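## Task

Place the entire chain bracelet in the front-right small compartment of the jewelry box, the ring in the back-right small compartment, the ear stud in the front-left small compartment, and the bangle in the big compartment next to the four small ones (not the narrow one along the hinge). The hinge side is the back, and left/right are judged standing in front looking toward the hinge. Items must stay put without the robot holding them. Finish with the grippers open and moved away.

## Robot and tools

Robot: two arms, left_arm and right_arm, each ending in a two-finger parallel gripper. Items may get a brief tug while held, and loose ones may be nudged. Knocking or placing anything off the table fails the job; avoid drops, slips, slams, hard impacts, heavy pushing, and any strong contact between the two arms (which can end the scene).

Frame: results report each gripper in one world frame. Origin sits on the tabletop midway between the arms, +z is up, +x reaches out over the table, and left_arm is on the +y side. The arm names do not correspond to image sides. Each line gives end_effector_position (metres) and end_effector_quat_wxyz. Reported hand positions can be somewhat wrong, worse when reaching far. The gripper's fingers point along its own +z and close along its own y; the reported point is between the pads, roughly 1 cm short of the tips.

The row: every motion uses 14 numbers, each in [-1, 1], always all 14 even if one arm idles. Order: left_arm dx, dy, dz, rx, ry, rz, opening, then right_arm dx, dy, dz, rx, ry, rz, opening. The first six per arm are an offset, not a pose, expressed in that gripper's own axes, counted from the gripper pose shown in the most recent result that displayed it (before any such result in the scene, or for later calls inside one reply, from where the robot stands as the action begins). Scale: 1.0 equals 0.6 m of travel or 180 degrees; rx, ry, rz form a single rotation vector. Opening is absolute: +1 fully open (0.094 m), -1 shut. All-zero offsets are not a pause; they pull the gripper back to the reference pose.

Tools:
- execute_actions, argument actions (list with at most one item) and optional pictures (boolean). An empty list just reports the state. An item {"rows": [[14 numbers], ...], "steps": n} runs up to 15 control steps of 1/30 s (default 15); each row lasts one step, the final row repeats to fill. Each row is measured from the same reference pose, not from the row before. An item {"steps": n} without rows waits up to 300 steps, counted from the previous result, so thinking time eats into it. A refused call does nothing.
- move, argument target (one 14-number row, same layout and reference as above) and speed (m/s, 0.002 to 0.5, default 0.25; rotation capped at double that in rad/s). Both grippers travel straight toward their targets and finish together, lasting 0.5 to 10 s; anything longer is cut off at 10 s. Rotation takes the shorter direction. Nothing slows the path for obstacles or the other arm. Grippers trail and may wander, and can overshoot speed when an arm is almost fully extended. Opening is sent at the start. Faster contact hits harder, and aiming further beyond a contact presses harder. The result adds a move: line with the outcome (done, off_target, moving, held, fault), active limits (paced = commanded pose clipped; held = a check blocked some steps, after which the arm may jump quickly), and each gripper's remaining distance. If only one arm is named, the other finished fine.
- wait, argument seconds (0 to 10): lets time pass, sending nothing.
- zoom_image, arguments camera (cam_head_left, cam_head_right, cam_high, cam_low, cam_left_wrist, cam_right_wrist) and region [x0, y0, x1, y1] in pixels of that camera's 504x504 image, origin top-left, at most 504 by 504.
- finished_scene, argument scene (the current scene number): ends it irreversibly and reports success, then gives the next task. Replying with no tool call ends everything.

Control behaviour: each step the command is clipped to within 70 mm and 16 degrees of the measured pose, then damped inverse kinematics follows it, favouring position over orientation. After an action the arm keeps going only toward its last clipped pose, so a distant goal needs several actions; read the pose in each result. A Hand target line shows where the controller is currently driving. Arms usually settle a centimetre or more short, typically low, and repeated zero offsets let them sag; to hold an arm, send the correction back to its desired pose in the first call of a reply, zeros afterward, and aim higher if it still droops. Elbows cannot fully straighten. Joint limits (rad), base to hand: waist -2.618 to 3.054, shoulder 0 to 3.142, elbow 0 to 3.142, wrist pitch -1.571 to 1.571, wrist yaw -1.571 to 1.571, wrist roll -2.094 to 2.094.

Gripping: grip_measured reports finger opening on the command scale (the last Joint positions value is the opening in metres); each gripper's reading may be off by about 1 mm, constantly. To hold something, command roughly 0.03 below grip_measured for a firm grip, less for a gentler one. Pads push about 50 to 62 N max, less on items under about 2 mm thick, with a brief spike on first contact.

Result lines: pose unreachable means the clearance check altered or blocked a command for the named arm; HELD flags steps where the row was not fully sent; FAULT means an arm stopped. Joint torques are total drive output, nonzero even in free air, with per-arm offset, scale and noise. Holding loads heats motors: MOTOR HOT appears from 75 °C, 90 °C halts that arm for 10 s, and 100 °C makes it go limp and fall, reported as OVER-TEMPERATURE FAULT. Keep holds short.

Cameras: the six listed, each result includes images unless pictures is false. Calibration (intrinsics, distortion, T_world_to_cam) is given per camera and may be slightly off; wrist camera poses follow their arm's joints.

Faster, smoother, lower-effort completion is preferred.

Each tool is called as a command line: name --argument value for each argument, lists and objects as JSON in quotes; but a table of rows of numbers goes row by row, as --pt "numbers of a row", without its own name.

## Session

execute_actions --actions '[]'

Scene clock: 0.00 s of 5600.00 s.
left_arm: end_effector_position=(+0.4463, +0.5292, +0.1647) grip_measured=+1.000 end_effector_quat_wxyz=(+0.584, +0.511, +0.418, +0.473) | right_arm: end_effector_position=(+0.2171, +0.2645, +0.1963) grip_measured=+1.000 end_effector_quat_wxyz=(+0.522, -0.389, +0.754, -0.085)
Joint positions: left_arm=[0.848 2.147 0.909 1.437 0.857 1.416 0.094] | right_arm=[ 1.571  2.471  2.413 -0.809  0.955  0.129  0.094]
Joint velocities: left_arm=[-0.012 -0.007  0.017 -0.022 -0.037  0.022  0.   ] | right_arm=[-0.022  0.002  0.002  0.037 -0.051 -0.11   0.   ]
Joint torques (N m, as the arm reports them, + toward a larger angle): no reading
Motor temperatures (°C, as the motors report them): left_arm=[26 27 27 28 27 26] | right_arm=[28 31 28 27 28 28]
Hand target (left_arm): +0.447, +0.530, +0.170; +0.585, +0.509, +0.416, +0.476
Hand target (right_arm): +0.218, +0.263, +0.201; +0.525, -0.385, +0.754, -0.086
camera_calibration (this result's frames):
cam_left_wrist: T_world_to_cam=[[0.100927, -0.197732, -0.975046, 0.217647], [-0.239732, 0.946339, -0.216726, -0.312435], [0.965579, 0.255624, 0.0481084, -0.484338], [0, 0, 0, 1]] pos_world=[0.3708, 0.462514, 0.167804]
cam_right_wrist: T_world_to_cam=[[0.52882, -0.719798, 0.449713, -0.00771855], [-0.657679, -0.682448, -0.318939, 0.407479], [0.536477, -0.127105, -0.834288, 0.163721], [0, 0, 0, 1]] pos_world=[0.18424, 0.293337, 0.270022]

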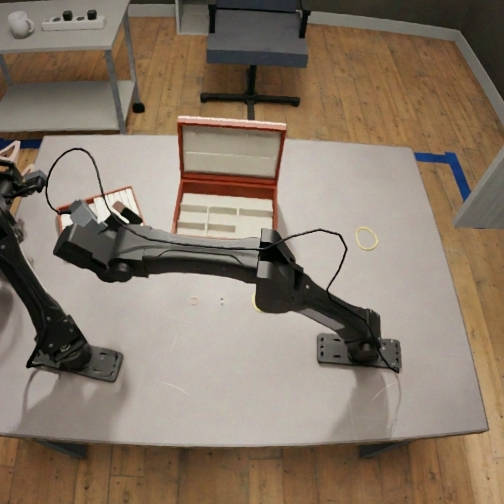

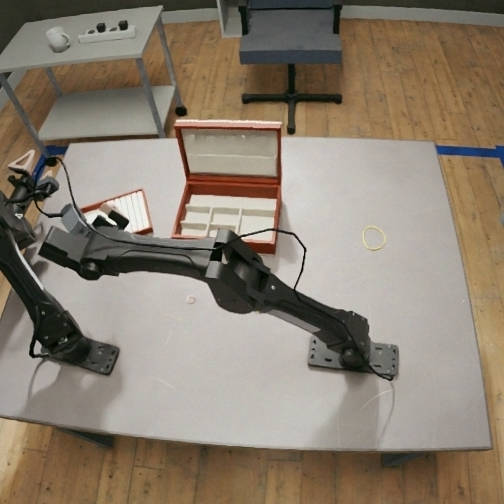

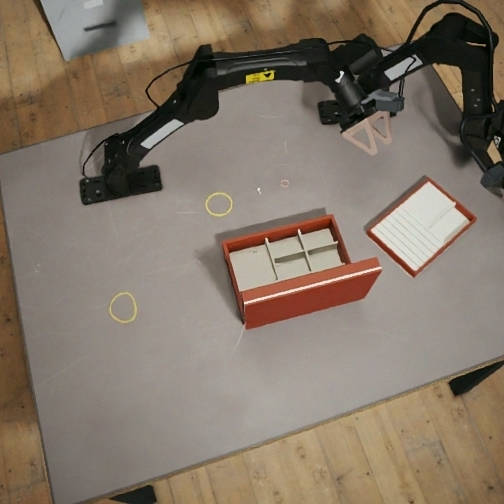

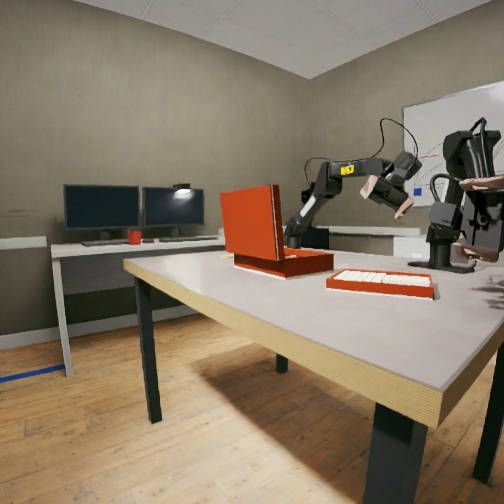

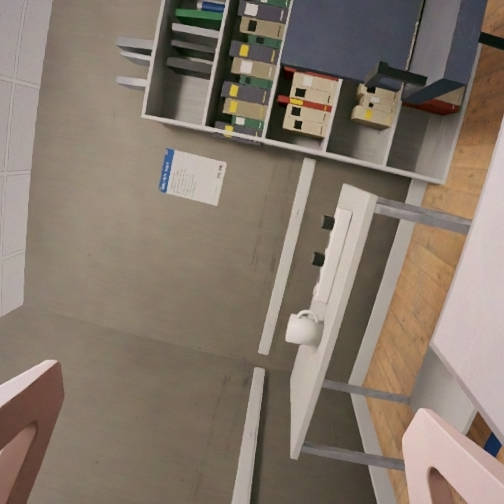

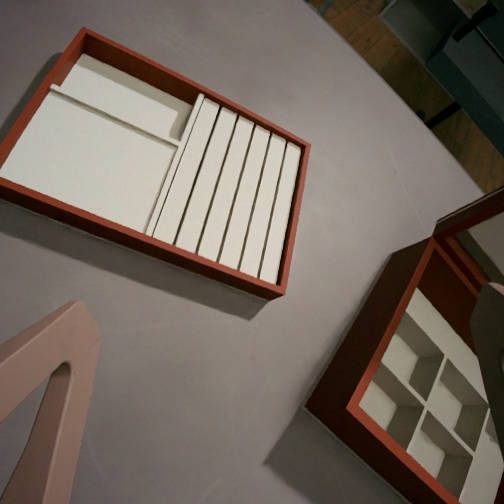

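move --target '[-0.31,0.045,-0.267,0.378,0.467,-0.408,-0.1, 0.707,-0.612,-0.167,-0.059,0.363,0.27,0.75]' --speed 0.3

zoom_image --camera "cam_high" --region '[190,150,390,350]'

Scene clock: 21.20 s of 5600.00 s.
left_arm: end_effector_position=(+0.2481, +0.3807, +0.1640) grip_measured=-0.097 end_effector_quat_wxyz=(-0.006, +0.006, +1.000, +0.003) | right_arm: end_effector_position=(+0.2499, -0.2992, +0.1273) grip_measured=+0.752 end_effector_quat_wxyz=(-0.003, +0.002, +1.000, -0.006)
Joint positions: left_arm=[ 0.338  1.577  1.455 -1.459 -0.008  0.164  0.042] | right_arm=[ 0.131  1.466  1.204 -1.315  0.012  0.021  0.082]
Joint velocities: left_arm=[ 0.002  0.002 -0.007 -0.081 -0.081 -0.081 -0.001] | right_arm=[ 0.002 -0.012  0.002  0.007 -0.051 -0.051  0.   ]
Joint torques (N m, as the arm reports them, + toward a larger angle): left_arm=[ 0.32 -5.58  6.99  0.24  0.05 -0.09] | right_arm=[-0.84 -4.08  8.55  0.15 -0.11 -0.01]
Motor temperatures (°C, as the motors report them): left_arm=[26 30 28 30 27 26] | right_arm=[28 38 29 28 28 28]
Hand target (left_arm): +0.252, +0.381, +0.171; -0.001, -0.001, +1.000, -0.000
Hand target (right_arm): +0.252, -0.299, +0.130; -0.005, +0.002, +1.000, -0.000
Off the commanded pose (left_arm): 0.008 m, 1 deg.
Off the commanded pose (right_arm): 0.004 m, 1 deg.
After step 90, 13.77 s passed at rest.
move: done
camera_calibration (this result's frames):
cam_left_wrist: T_world_to_cam=[[0.15609, -0.987522, -0.0208678, 0.338098], [-0.874994, -0.148044, 0.460942, 0.243554], [-0.45828, -0.0536891, -0.887185, 0.369444], [0, 0, 0, 1]] pos_world=[0.329644, 0.389771, 0.222556]
cam_right_wrist: T_world_to_cam=[[-0.085344, -0.99556, -0.0396965, -0.266518], [-0.787356, 0.0429737, 0.614999, 0.152896], [-0.610562, 0.0837417, -0.787528, 0.360694], [0, 0, 0, 1]] pos_world=[0.317864, -0.30211, 0.179446]

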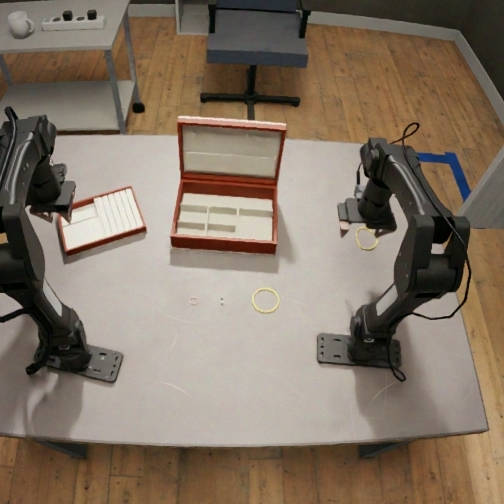

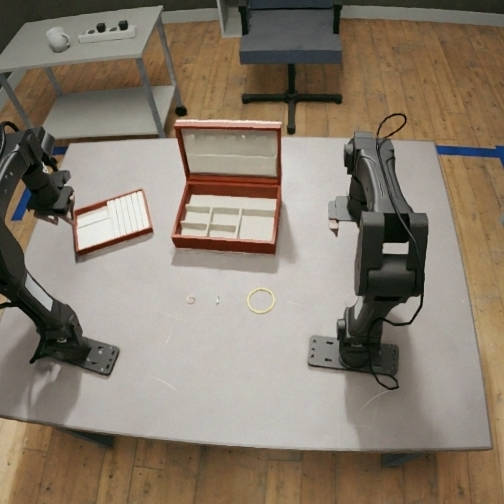

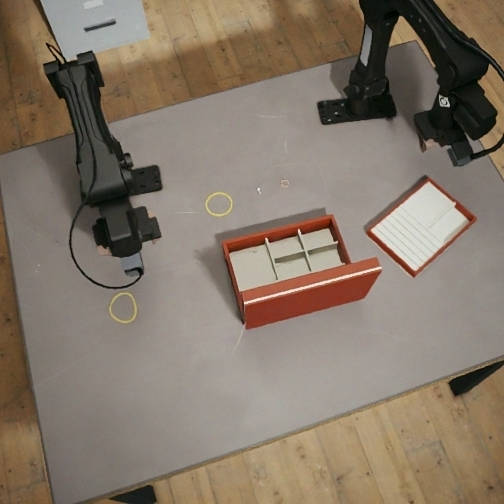

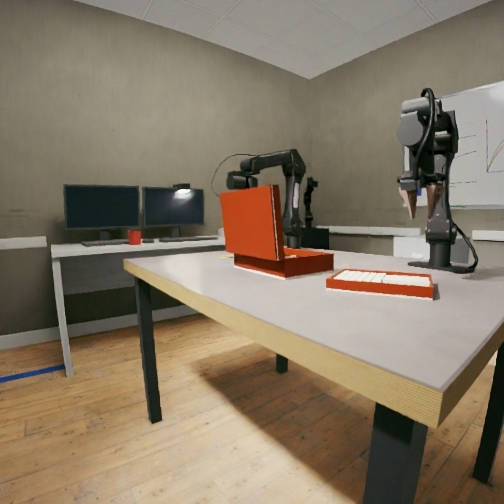

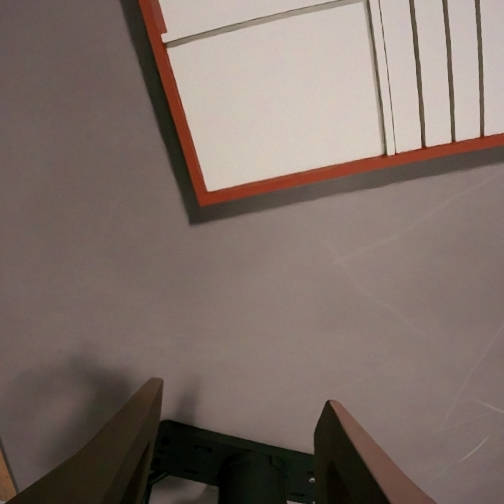

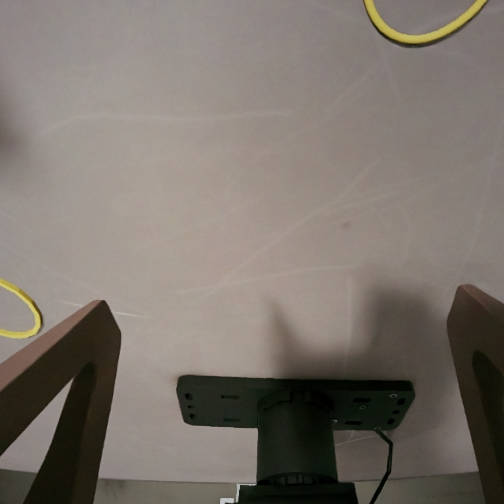

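Region (190, 150, 390, 350) of cam_high's 504x504 image, scaled by 2.520, with more detail than that image has.

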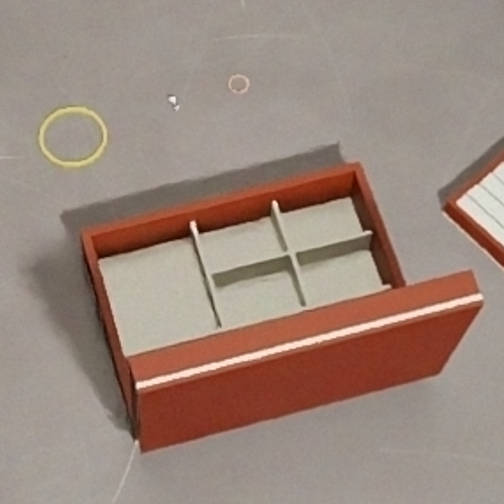

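move --target '[0.182,-0.498,0.19,0,0,0.5,-0.1, -0.125,-0.118,0.145,0,0,0,0.75]' --speed 0.35

Scene clock: 28.50 s of 5600.00 s.
left_arm: end_effector_position=(+0.1263, +0.0997, +0.0423) grip_measured=-0.097 end_effector_quat_wxyz=(-0.030, +0.706, +0.707, +0.009) | right_arm: end_effector_position=(+0.3165, -0.3639, +0.0400) grip_measured=+0.752 end_effector_quat_wxyz=(-0.014, -0.001, +1.000, -0.003)
Joint positions: left_arm=[-0.845  1.715  1.112 -1.03  -0.003  0.537  0.042] | right_arm=[-0.08   1.821  1.232 -1.009  0.011 -0.195  0.082]
Joint velocities: left_arm=[ 0.007 -0.002  0.012  0.022 -0.037  0.066 -0.   ] | right_arm=[-0.017 -0.012 -0.017 -0.007 -0.007 -0.022  0.   ]
Joint torques (N m, as the arm reports them, + toward a larger angle): left_arm=[-0.31 -6.92  6.62  0.5   0.04  0.1 ] | right_arm=[-0.89 -7.4   8.28  0.41 -0.05 -0.05]
Motor temperatures (°C, as the motors report them): left_arm=[26 30 29 29 27 26] | right_arm=[28 36 30 28 28 28]
Hand target (left_arm): +0.133, +0.085, +0.048; -0.008, +0.712, +0.703, +0.001
Hand target (right_arm): +0.326, -0.370, +0.041; -0.003, +0.002, +1.000, -0.005
Off the commanded pose (left_arm): 0.019 m, 3 deg.
Off the commanded pose (right_arm): 0.011 m, 1 deg.
After step 90, 1.53 s passed at rest.
move: off_target (left_arm, right_arm)
camera_calibration (this result's frames):
cam_left_wrist: T_world_to_cam=[[-0.985366, -0.170283, 0.00762699, 0.138633], [-0.143253, 0.851544, 0.504333, -0.0424642], [-0.0923738, 0.49586, -0.863476, 0.0885226], [0, 0, 0, 1]] pos_world=[0.138698, 0.0158721, 0.0967958]
cam_right_wrist: T_world_to_cam=[[-0.0817859, -0.995675, -0.0440613, -0.329661], [-0.773243, 0.0354981, 0.633115, 0.253836], [-0.628813, 0.08585, -0.772803, 0.343996], [0, 0, 0, 1]] pos_world=[0.385624, -0.366778, 0.0906082]

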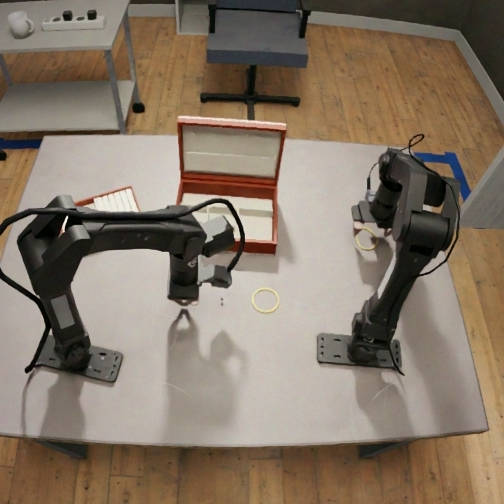

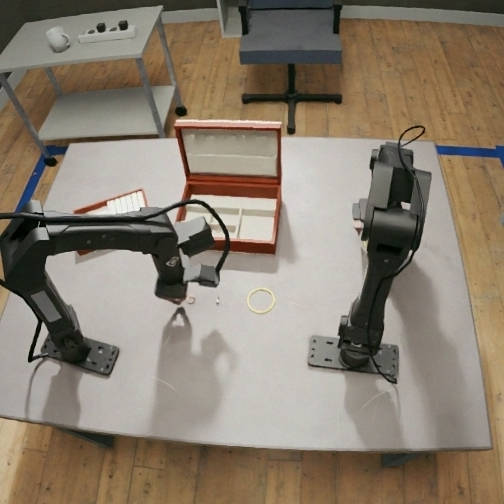

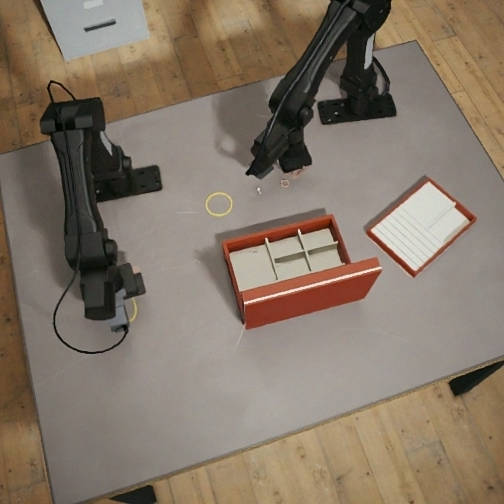

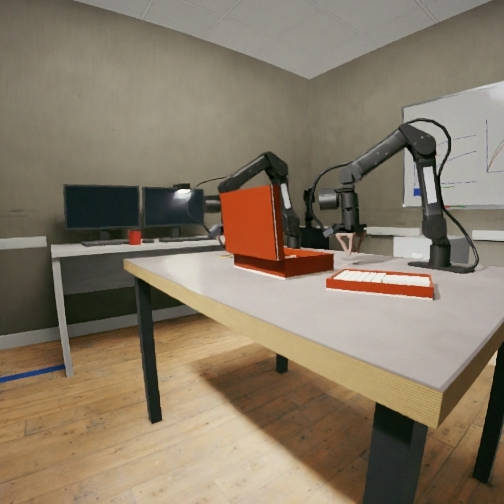

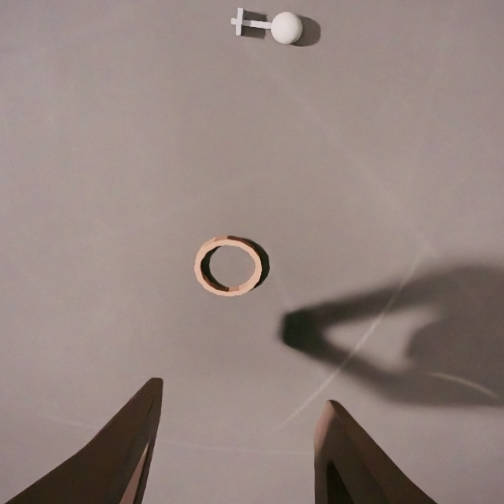

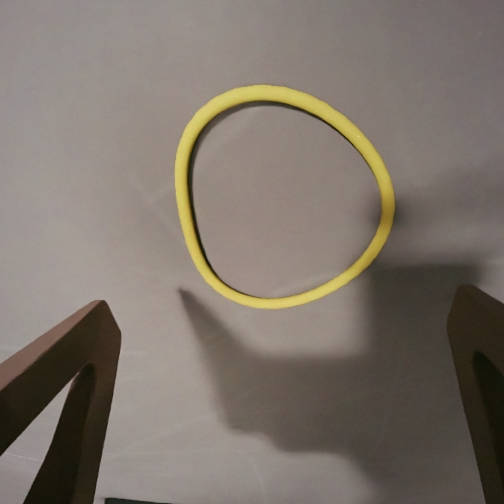

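move --target '[-0.05,0.022,0.015,-0.0095,-0.0175,0,-0.1, -0.018,-0.004,0.082,0,-0.008,0,0.75]' --speed 0.04

execute_actions --actions '[{"rows":[[0,0,0,0,0,0,-0.1,0,0,0.03,0,0,0,-0.75]]}]' --pictures false

execute_actions --actions '[{"rows":[[0,0,0,0,0,0,-0.1,0,0,0.03,0,0,0,-0.75]],"steps":8}]' --pictures false

execute_actions --actions '[{"rows":[[0,0,0,0,0,0,-0.1,0,0,0,0,0,0,-0.5],[0,0,0,0,0,0,-0.1,0,0,-0.02,0,0,0,-0.5],[0,0,0,0,0,0,-0.1,0,0,-0.05,0,0,0,-0.5]]}]' --pictures false

move --target '[0,0,0,0,0,0,-0.1, 0,0,0,0,0,0.5,1]' --speed 0.5

Scene clock: 42.90 s of 5600.00 s.
left_arm: end_effector_position=(+0.1328, +0.0890, +0.0251) grip_measured=-0.097 end_effector_quat_wxyz=(-0.025, +0.705, +0.708, +0.008) | right_arm: end_effector_position=(+0.3249, -0.3654, +0.0102) grip_measured=+0.751 end_effector_quat_wxyz=(-0.001, -0.004, +1.000, -0.005)
Joint positions: left_arm=[-0.845  1.776  1.112 -0.958 -0.003  0.535  0.042] | right_arm=[-0.08   1.872  1.172 -0.871  0.011 -0.201  0.082]
Joint velocities: left_arm=[-0.007 -0.002 -0.002  0.051 -0.037  0.051 -0.   ] | right_arm=[-0.002  0.002  0.007  0.007 -0.051  0.007 -0.001]
Joint torques (N m, as the arm reports them, + toward a larger angle): left_arm=[-0.88 -7.28  7.03  0.55  0.02 -0.09] | right_arm=[-0.31 -5.69  3.72  1.   -0.1   0.  ]
Motor temperatures (°C, as the motors report them): left_arm=[26 29 29 29 27 26] | right_arm=[28 35 30 28 28 28]
Hand target (left_arm): +0.139, +0.071, +0.032; -0.000, +0.706, +0.708, -0.000
Hand target (right_arm): +0.325, -0.366, -0.008; -0.002, -0.001, +1.000, -0.003
Off the commanded pose (left_arm): 0.021 m, 3 deg.
Off the commanded pose (right_arm): 0.020 m, 0 deg.
After step 90, 9.83 s passed at rest.
move: off_target (left_arm, right_arm)
camera_calibration (this result's frames):
cam_left_wrist: T_world_to_cam=[[-0.985005, -0.172484, 0.00380344, 0.143514], [-0.147908, 0.8556, 0.496056, -0.0232779], [-0.0888158, 0.488055, -0.868282, 0.0799587], [0, 0, 0, 1]] pos_world=[0.145021, 0.00564623, 0.080428]
cam_right_wrist: T_world_to_cam=[[-0.0746032, -0.996333, -0.0418882, -0.334392], [-0.789605, 0.0333641, 0.612708, 0.28406], [-0.609063, 0.0787851, -0.789199, 0.317573], [0, 0, 0, 1]] pos_world=[0.392771, -0.367663, 0.0625754]

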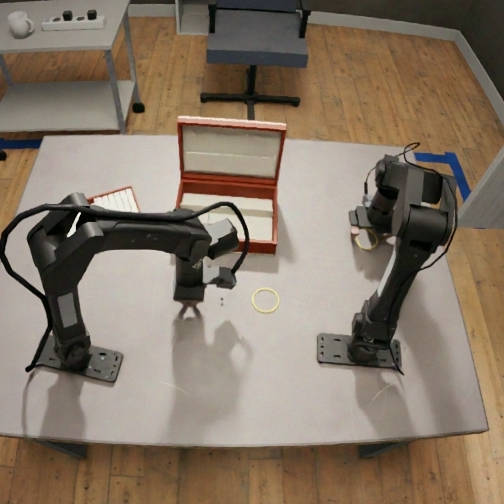

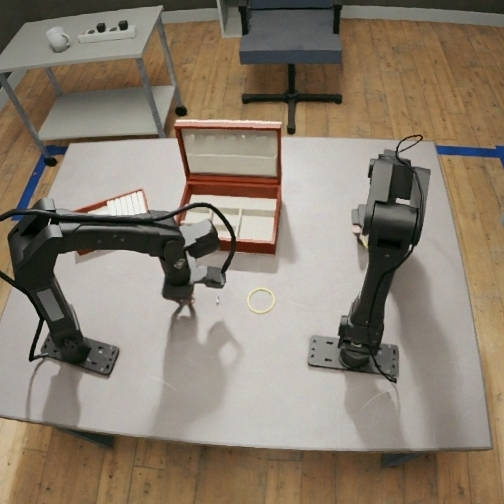

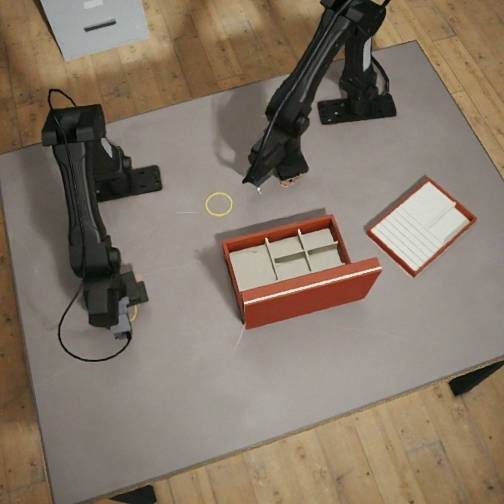

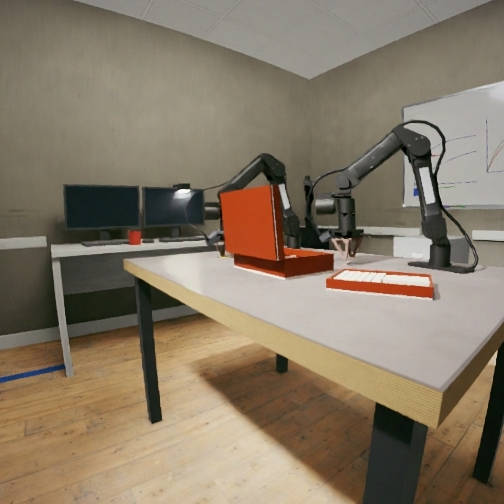

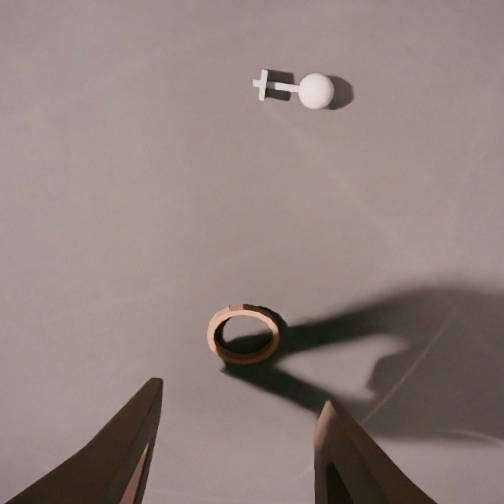

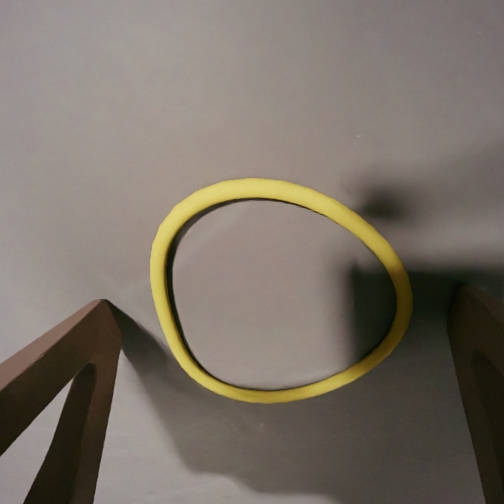

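Scene clock: 43.40 s of 5600.00 s.
left_arm: end_effector_position=(+0.1328, +0.0889, +0.0251) grip_measured=-0.097 end_effector_quat_wxyz=(-0.025, +0.705, +0.708, +0.008) | right_arm: end_effector_position=(+0.3299, -0.3644, +0.0098) grip_measured=-0.748 end_effector_quat_wxyz=(+0.009, -0.004, +1.000, -0.002)
Joint positions: left_arm=[-0.845  1.776  1.112 -0.958 -0.003  0.535  0.042] | right_arm=[-0.079  1.872  1.17  -0.849  0.    -0.201  0.012]
Joint velocities: left_arm=[-0.002 -0.002 -0.007 -0.022  0.066 -0.051  0.   ] | right_arm=[-0.022 -0.002 -0.007  0.037 -0.037  0.037  0.   ]
Joint torques (N m, as the arm reports them, + toward a larger angle): left_arm=[-0.03 -8.08  4.31  0.34  0.    0.  ] | right_arm=[-0.08 -6.39  3.58  0.85  0.09  0.03]
Motor temperatures (°C, as the motors report them): left_arm=[26 30 29 29 27 26] | right_arm=[28 35 30 28 28 28]
Hand target (left_arm): +0.133, +0.089, +0.025; -0.025, +0.705, +0.708, +0.008
Hand target (right_arm): +0.324, -0.365, -0.007; -0.002, -0.004, +1.000, -0.005
Off the commanded pose (left_arm): 0.000 m, 0 deg.
Off the commanded pose (right_arm): 0.018 m, 1 deg.
Steps of this call (steps 1 to 15: all 15 steps of this action). Readings (end_effector_position):
1: left_arm (+0.1328, +0.0889, +0.0251) | right_arm (+0.3252, -0.3644, +0.0099)
2: left_arm (+0.1328, +0.0889, +0.0251) | right_arm (+0.3260, -0.3640, +0.0098)
4: left_arm (+0.1328, +0.0889, +0.0251) | right_arm (+0.3281, -0.3641, +0.0098)
8: left_arm (+0.1328, +0.0889, +0.0251) | right_arm (+0.3299, -0.3644, +0.0098)
15: the state above

Scene clock: 43.67 s of 5600.00 s.
left_arm: end_effector_position=(+0.1328, +0.0889, +0.0251) grip_measured=-0.097 end_effector_quat_wxyz=(-0.025, +0.705, +0.708, +0.008) | right_arm: end_effector_position=(+0.3301, -0.3644, +0.0098) grip_measured=-0.748 end_effector_quat_wxyz=(+0.010, -0.004, +1.000, -0.002)
Joint positions: left_arm=[-0.845  1.776  1.112 -0.958 -0.003  0.535  0.042] | right_arm=[-0.079  1.872  1.17  -0.849 -0.    -0.201  0.012]
Joint velocities: left_arm=[ 0.007  0.007 -0.002 -0.051  0.007  0.037 -0.002] | right_arm=[-0.002 -0.007 -0.002  0.007 -0.051 -0.022 -0.   ]
Joint torques (N m, as the arm reports them, + toward a larger angle): left_arm=[-0.02 -8.08  4.32  0.35 -0.01  0.  ] | right_arm=[-0.1  -6.43  3.42  1.02 -0.02  0.01]
Motor temperatures (°C, as the motors report them): left_arm=[26 30 29 28 27 26] | right_arm=[28 35 30 28 28 28]
Hand target (left_arm): +0.133, +0.089, +0.025; -0.025, +0.705, +0.708, +0.008
Hand target (right_arm): +0.329, -0.364, -0.007; +0.009, -0.004, +1.000, -0.002
Off the commanded pose (left_arm): 0.000 m, 0 deg.
Off the commanded pose (right_arm): 0.018 m, 0 deg.
Steps of this call (steps 1 to 8: all 8 steps of this action). Readings (end_effector_position):
1: left_arm (+0.1328, +0.0889, +0.0251) | right_arm (+0.3301, -0.3644, +0.0098)
2: left_arm (+0.1328, +0.0889, +0.0251) | right_arm (+0.3301, -0.3644, +0.0098)
4: left_arm (+0.1328, +0.0889, +0.0251) | right_arm (+0.3301, -0.3644, +0.0098)
8: the state above

Scene clock: 44.17 s of 5600.00 s.
left_arm: end_effector_position=(+0.1328, +0.0889, +0.0251) grip_measured=-0.097 end_effector_quat_wxyz=(-0.025, +0.705, +0.708, +0.008) | right_arm: end_effector_position=(+0.3272, -0.3646, +0.0304) grip_measured=-0.502 end_effector_quat_wxyz=(+0.004, -0.004, +1.000, -0.003)
Joint positions: left_arm=[-0.845  1.776  1.112 -0.958 -0.003  0.535  0.042] | right_arm=[-0.079  1.84   1.217 -0.939  0.004 -0.201  0.023]
Joint velocities: left_arm=[-0.002  0.007 -0.007 -0.007  0.037 -0.066  0.   ] | right_arm=[-0.022  0.012  0.012 -0.095 -0.007 -0.022  0.001]
Joint torques (N m, as the arm reports them, + toward a larger angle): left_arm=[-0.03 -8.08  4.31  0.34 -0.01  0.  ] | right_arm=[ 0.38 -9.78  7.8   0.2  -0.11 -0.02]
Motor temperatures (°C, as the motors report them): left_arm=[26 30 29 28 27 26] | right_arm=[28 35 30 28 28 28]
Hand target (left_arm): +0.133, +0.089, +0.025; -0.025, +0.705, +0.708, +0.008
Hand target (right_arm): +0.329, -0.364, +0.040; +0.010, -0.004, +1.000, -0.002
Off the commanded pose (left_arm): 0.000 m, 0 deg.
Off the commanded pose (right_arm): 0.010 m, 1 deg.
Steps of this call (steps 1 to 15: all 15 steps of this action). Readings (end_effector_position):
1: left_arm (+0.1328, +0.0889, +0.0251) | right_arm (+0.3300, -0.3648, +0.0102)
2: left_arm (+0.1328, +0.0889, +0.0251) | right_arm (+0.3302, -0.3653, +0.0110)
4: left_arm (+0.1328, +0.0889, +0.0251) | right_arm (+0.3278, -0.3647, +0.0148)
8: left_arm (+0.1328, +0.0889, +0.0251) | right_arm (+0.3293, -0.3650, +0.0268)
15: the state above

Scene clock: 46.73 s of 5600.00 s.
left_arm: end_effector_position=(+0.1328, +0.0889, +0.0251) grip_measured=-0.097 end_effector_quat_wxyz=(-0.025, +0.705, +0.708, +0.008) | right_arm: end_effector_position=(+0.3257, -0.3643, +0.0304) grip_measured=+1.000 end_effector_quat_wxyz=(+0.002, +0.701, +0.713, -0.001)
Joint positions: left_arm=[-0.845  1.776  1.112 -0.958 -0.003  0.535  0.042] | right_arm=[-0.079  1.84   1.217 -0.946  0.004  1.36   0.094]
Joint velocities: left_arm=[-0.012  0.002 -0.017  0.037 -0.037 -0.037 -0.001] | right_arm=[-0.007  0.002 -0.002 -0.081 -0.11   0.066  0.   ]
Joint torques (N m, as the arm reports them, + toward a larger angle): left_arm=[-0.02 -8.08  4.31  0.34 -0.01 -0.01] | right_arm=[-0.04 -8.64  6.42  0.34 -0.04  0.09]
Motor temperatures (°C, as the motors report them): left_arm=[26 30 29 28 27 26] | right_arm=[28 35 30 28 28 28]
Hand target (left_arm): +0.133, +0.089, +0.025; -0.025, +0.705, +0.708, +0.008
Hand target (right_arm): +0.326, -0.364, +0.030; +0.002, +0.704, +0.710, -0.001
Off the commanded pose (left_arm): 0.000 m, 0 deg.
Off the commanded pose (right_arm): 0.000 m, 1 deg.
move: done
camera_calibration (this result's frames):
cam_left_wrist: T_world_to_cam=[[-0.985006, -0.172482, 0.00366684, 0.143552], [-0.148005, 0.855762, 0.495747, -0.0231925], [-0.0886456, 0.487771, -0.868459, 0.0800054], [0, 0, 0, 1]] pos_world=[0.145059, 0.00558309, 0.0804527]
cam_right_wrist: T_world_to_cam=[[-0.996514, 0.0637186, -0.0538483, 0.35444], [0.0179717, 0.79428, 0.607286, 0.286612], [0.081466, 0.604201, -0.792657, 0.30051], [0, 0, 0, 1]] pos_world=[0.323572, -0.431803, 0.083232]

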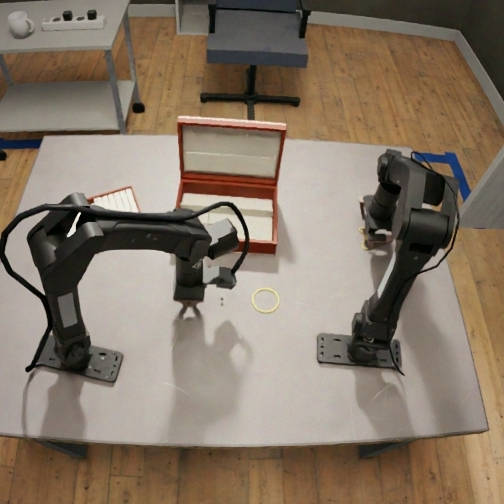

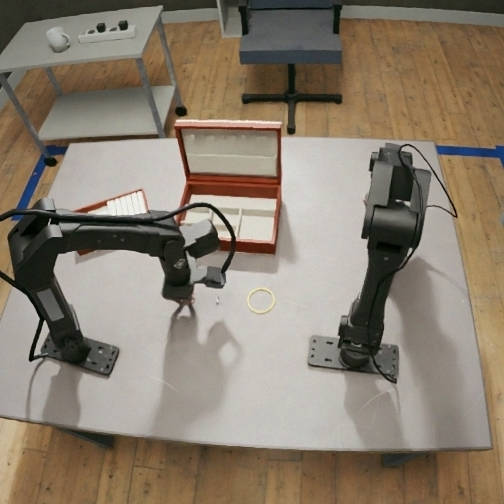

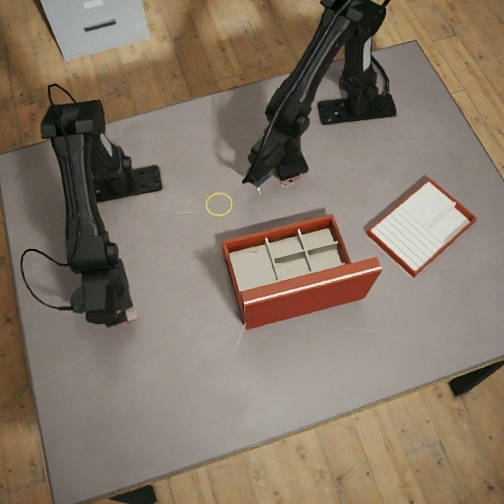

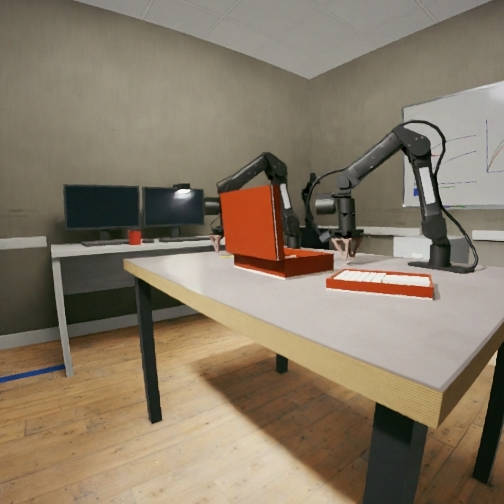

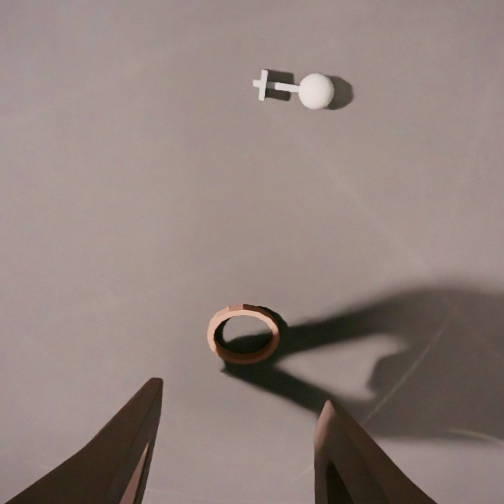

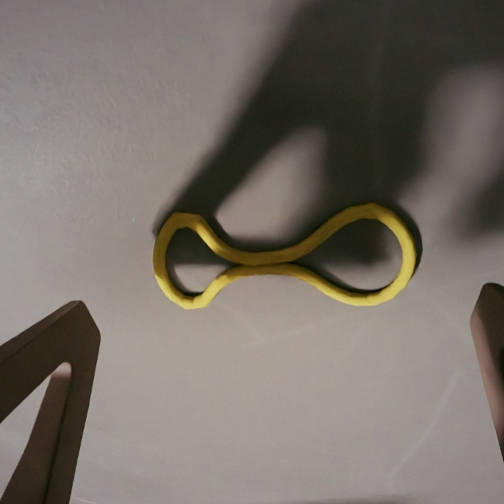

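move --target '[-0.024,0.007,0.036,-0.0077,-0.015,0,-0.1, 0,-0.004,0.068,0,0,0,1]' --speed 0.04

execute_actions --actions '[{"rows":[[0,0,0.008,0,0,0,-0.1,0,0,0.035,0,0,0,-0.3]]}]' --pictures false

execute_actions --actions '[{"rows":[[0,0,0.008,0,0,0,-0.1,0,0,0.035,0,0,0,-0.98]]}]'

Scene clock: 53.23 s of 5600.00 s.
left_arm: end_effector_position=(+0.1410, +0.0753, +0.0097) grip_measured=-0.097 end_effector_quat_wxyz=(+0.004, +0.705, +0.709, +0.000) | right_arm: end_effector_position=(+0.3259, -0.3644, +0.0104) grip_measured=+1.000 end_effector_quat_wxyz=(+0.006, +0.702, +0.712, +0.001)
Joint positions: left_arm=[-0.845  1.805  1.082 -0.839 -0.003  0.534  0.042] | right_arm=[-0.079  1.864  1.162 -0.857  0.004  1.363  0.094]
Joint velocities: left_arm=[ 0.002 -0.007 -0.017 -0.037  0.066 -0.037  0.002] | right_arm=[-0.017  0.022 -0.002 -0.022  0.022 -0.007  0.   ]
Joint torques (N m, as the arm reports them, + toward a larger angle): left_arm=[-0.76 -7.54  3.1   0.65  0.02 -0.09] | right_arm=[-0.06 -6.02  3.1   1.02 -0.03 -0.04]
Motor temperatures (°C, as the motors report them): left_arm=[26 30 29 28 27 26] | right_arm=[28 35 30 28 28 28]
Hand target (left_arm): +0.136, +0.076, +0.003; -0.000, +0.706, +0.709, -0.000
Hand target (right_arm): +0.323, -0.364, -0.009; +0.001, +0.701, +0.713, -0.002
Off the commanded pose (left_arm): 0.008 m, 0 deg.
Off the commanded pose (right_arm): 0.021 m, 1 deg.
After step 90, 2.07 s passed at rest.
move: off_target (right_arm)
camera_calibration (this result's frames):
cam_left_wrist: T_world_to_cam=[[-0.984587, -0.173978, -0.0179006, 0.149567], [-0.163595, 0.879937, 0.446035, -0.00180308], [-0.0618489, 0.442089, -0.894836, 0.0739198], [0, 0, 0, 1]] pos_world=[0.151538, -0.0050712, 0.0696276]
cam_right_wrist: T_world_to_cam=[[-0.995791, 0.0662723, -0.0633051, 0.354321], [0.0144069, 0.795338, 0.605996, 0.300321], [0.0905096, 0.602533, -0.792945, 0.281136], [0, 0, 0, 1]] pos_world=[0.323057, -0.431732, 0.0633627]

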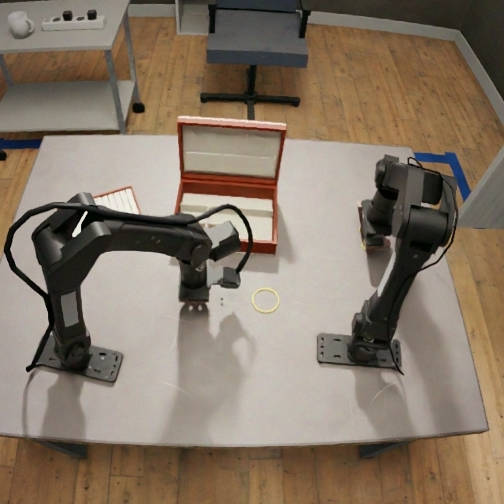

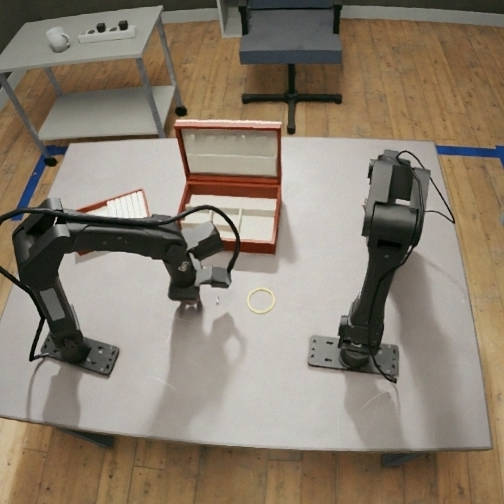

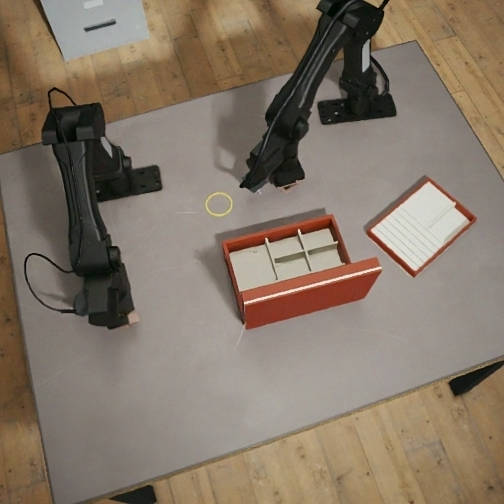

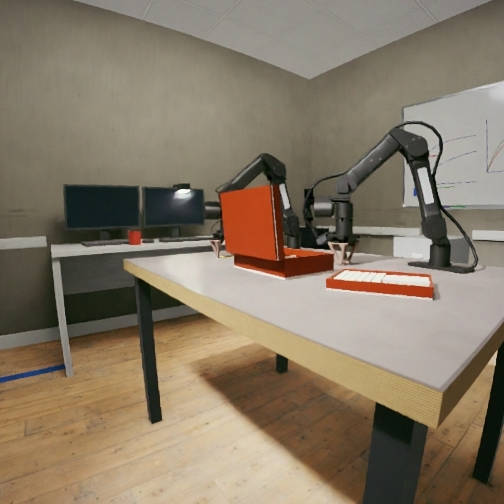

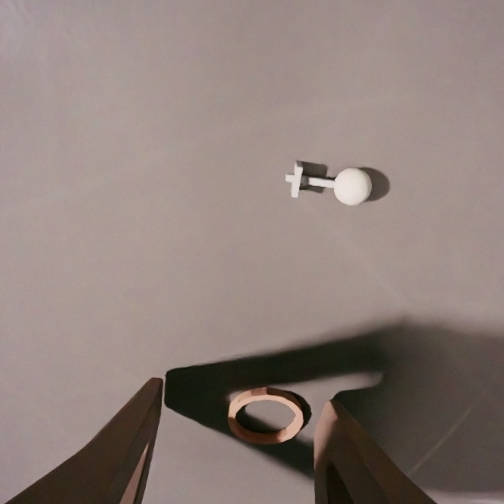

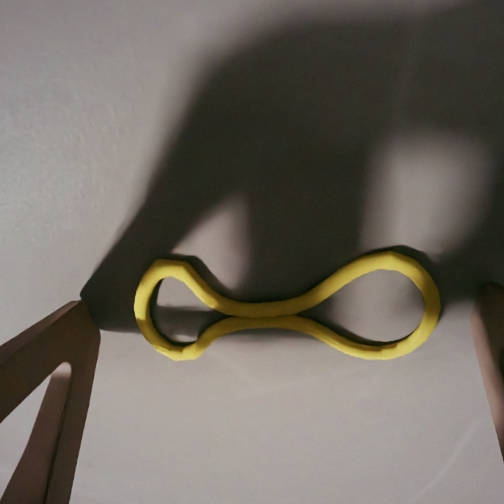

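Scene clock: 53.73 s of 5600.00 s.
left_arm: end_effector_position=(+0.1411, +0.0751, +0.0097) grip_measured=-0.097 end_effector_quat_wxyz=(+0.005, +0.705, +0.709, +0.000) | right_arm: end_effector_position=(+0.3220, -0.3642, +0.0092) grip_measured=-0.297 end_effector_quat_wxyz=(+0.002, +0.702, +0.712, -0.003)
Joint positions: left_arm=[-0.845  1.805  1.082 -0.838 -0.003  0.534  0.042] | right_arm=[-0.079  1.864  1.156 -0.864  0.007  1.363  0.033]
Joint velocities: left_arm=[-0.002 -0.007 -0.022  0.022 -0.051 -0.081 -0.001] | right_arm=[-0.007  0.012 -0.002  0.022  0.095 -0.007 -0.001]
Joint torques (N m, as the arm reports them, + toward a larger angle): left_arm=[-0.03 -7.6   3.64  0.65 -0.01  0.  ] | right_arm=[ 0.03 -5.8   3.3   1.18  0.    0.02]
Motor temperatures (°C, as the motors report them): left_arm=[26 30 29 28 27 26] | right_arm=[28 35 30 28 28 28]
Hand target (left_arm): +0.141, +0.075, +0.005; +0.004, +0.705, +0.709, +0.000
Hand target (right_arm): +0.325, -0.364, -0.009; +0.005, +0.702, +0.712, +0.001
Off the commanded pose (left_arm): 0.005 m, 0 deg.
Off the commanded pose (right_arm): 0.020 m, 1 deg.
Steps of this call (steps 1 to 15: all 15 steps of this action). Readings (end_effector_position):
1: left_arm (+0.1410, +0.0752, +0.0097) | right_arm (+0.3251, -0.3644, +0.0101)
2: left_arm (+0.1410, +0.0752, +0.0097) | right_arm (+0.3222, -0.3642, +0.0094)
4: left_arm (+0.1411, +0.0751, +0.0097) | right_arm (+0.3220, -0.3642, +0.0092)
8: left_arm (+0.1411, +0.0751, +0.0097) | right_arm (+0.3220, -0.3642, +0.0092)
15: the state above

Scene clock: 54.23 s of 5600.00 s.
left_arm: end_effector_position=(+0.1411, +0.0750, +0.0097) grip_measured=-0.097 end_effector_quat_wxyz=(+0.005, +0.705, +0.709, +0.000) | right_arm: end_effector_position=(+0.3231, -0.3644, +0.0092) grip_measured=-0.961 end_effector_quat_wxyz=(+0.003, +0.702, +0.712, -0.002)
Joint positions: left_arm=[-0.845  1.805  1.082 -0.838 -0.003  0.534  0.042] | right_arm=[-0.079  1.864  1.156 -0.86   0.007  1.363  0.002]
Joint velocities: left_arm=[-0.002 -0.007  0.012 -0.022 -0.081 -0.007  0.   ] | right_arm=[ 0.002 -0.012 -0.007  0.037 -0.007  0.007  0.   ]
Joint torques (N m, as the arm reports them, + toward a larger angle): left_arm=[-0.02 -7.61  3.65  0.65 -0.01  0.  ] | right_arm=[-0.26 -5.94  2.94  1.07 -0.04  0.01]
Motor temperatures (°C, as the motors report them): left_arm=[26 30 29 28 27 26] | right_arm=[28 35 30 28 28 28]
Hand target (left_arm): +0.141, +0.075, +0.005; +0.005, +0.705, +0.709, +0.000
Hand target (right_arm): +0.321, -0.364, -0.010; +0.001, +0.702, +0.712, -0.004
Off the commanded pose (left_arm): 0.005 m, 0 deg.
Off the commanded pose (right_arm): 0.021 m, 0 deg.
Steps of this call (steps 1 to 15: all 15 steps of this action). Readings (end_effector_position):
1: left_arm (+0.1411, +0.0751, +0.0097) | right_arm (+0.3220, -0.3642, +0.0092)
2: left_arm (+0.1411, +0.0751, +0.0097) | right_arm (+0.3222, -0.3642, +0.0092)
4: left_arm (+0.1411, +0.0750, +0.0097) | right_arm (+0.3231, -0.3644, +0.0092)
8: left_arm (+0.1411, +0.0750, +0.0097) | right_arm (+0.3231, -0.3644, +0.0092)
15: the state above
camera_calibration (this result's frames):
cam_left_wrist: T_world_to_cam=[[-0.984576, -0.173996, -0.0183086, 0.149672], [-0.163857, 0.880374, 0.445075, -0.00155194], [-0.0613227, 0.44121, -0.895306, 0.074035], [0, 0, 0, 1]] pos_world=[0.151649, -0.00525641, 0.069715]
cam_right_wrist: T_world_to_cam=[[-0.99631, 0.0662135, -0.0546095, 0.351577], [0.0197658, 0.796175, 0.604743, 0.299696], [0.0835209, 0.601432, -0.794546, 0.282304], [0, 0, 0, 1]] pos_world=[0.320778, -0.431676, 0.0622637]

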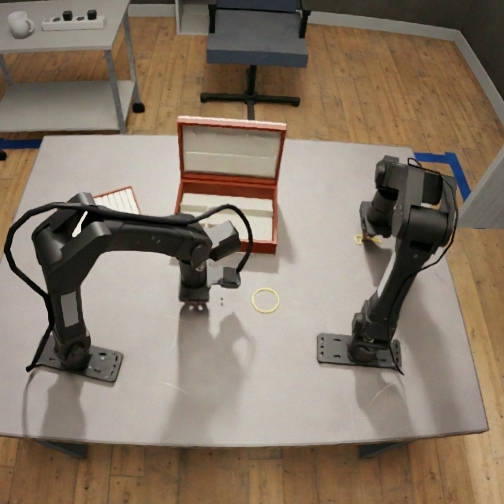

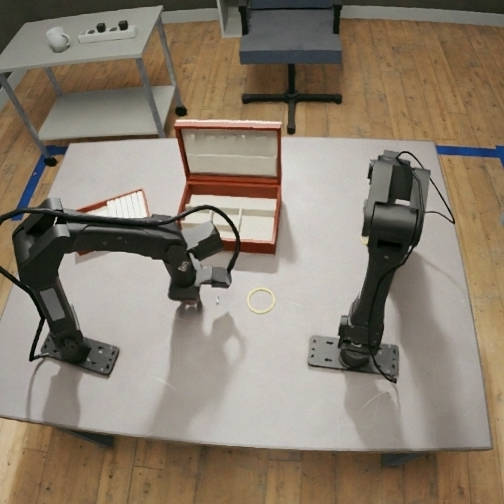

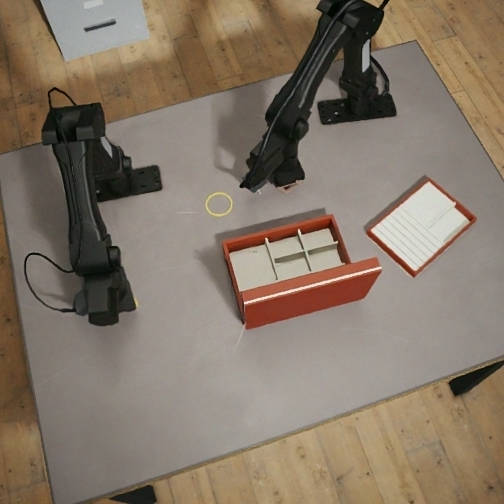

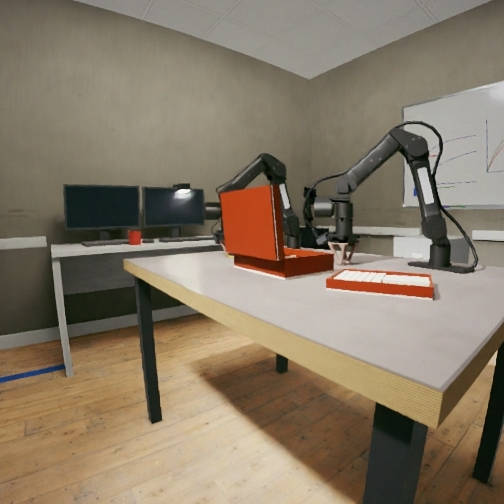

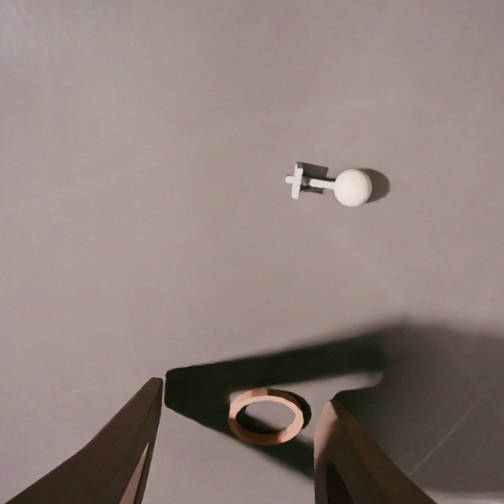

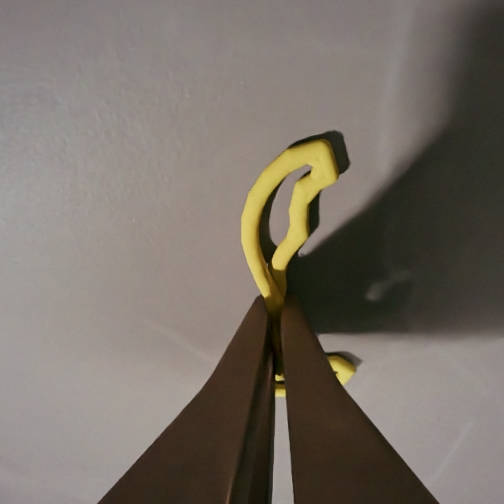

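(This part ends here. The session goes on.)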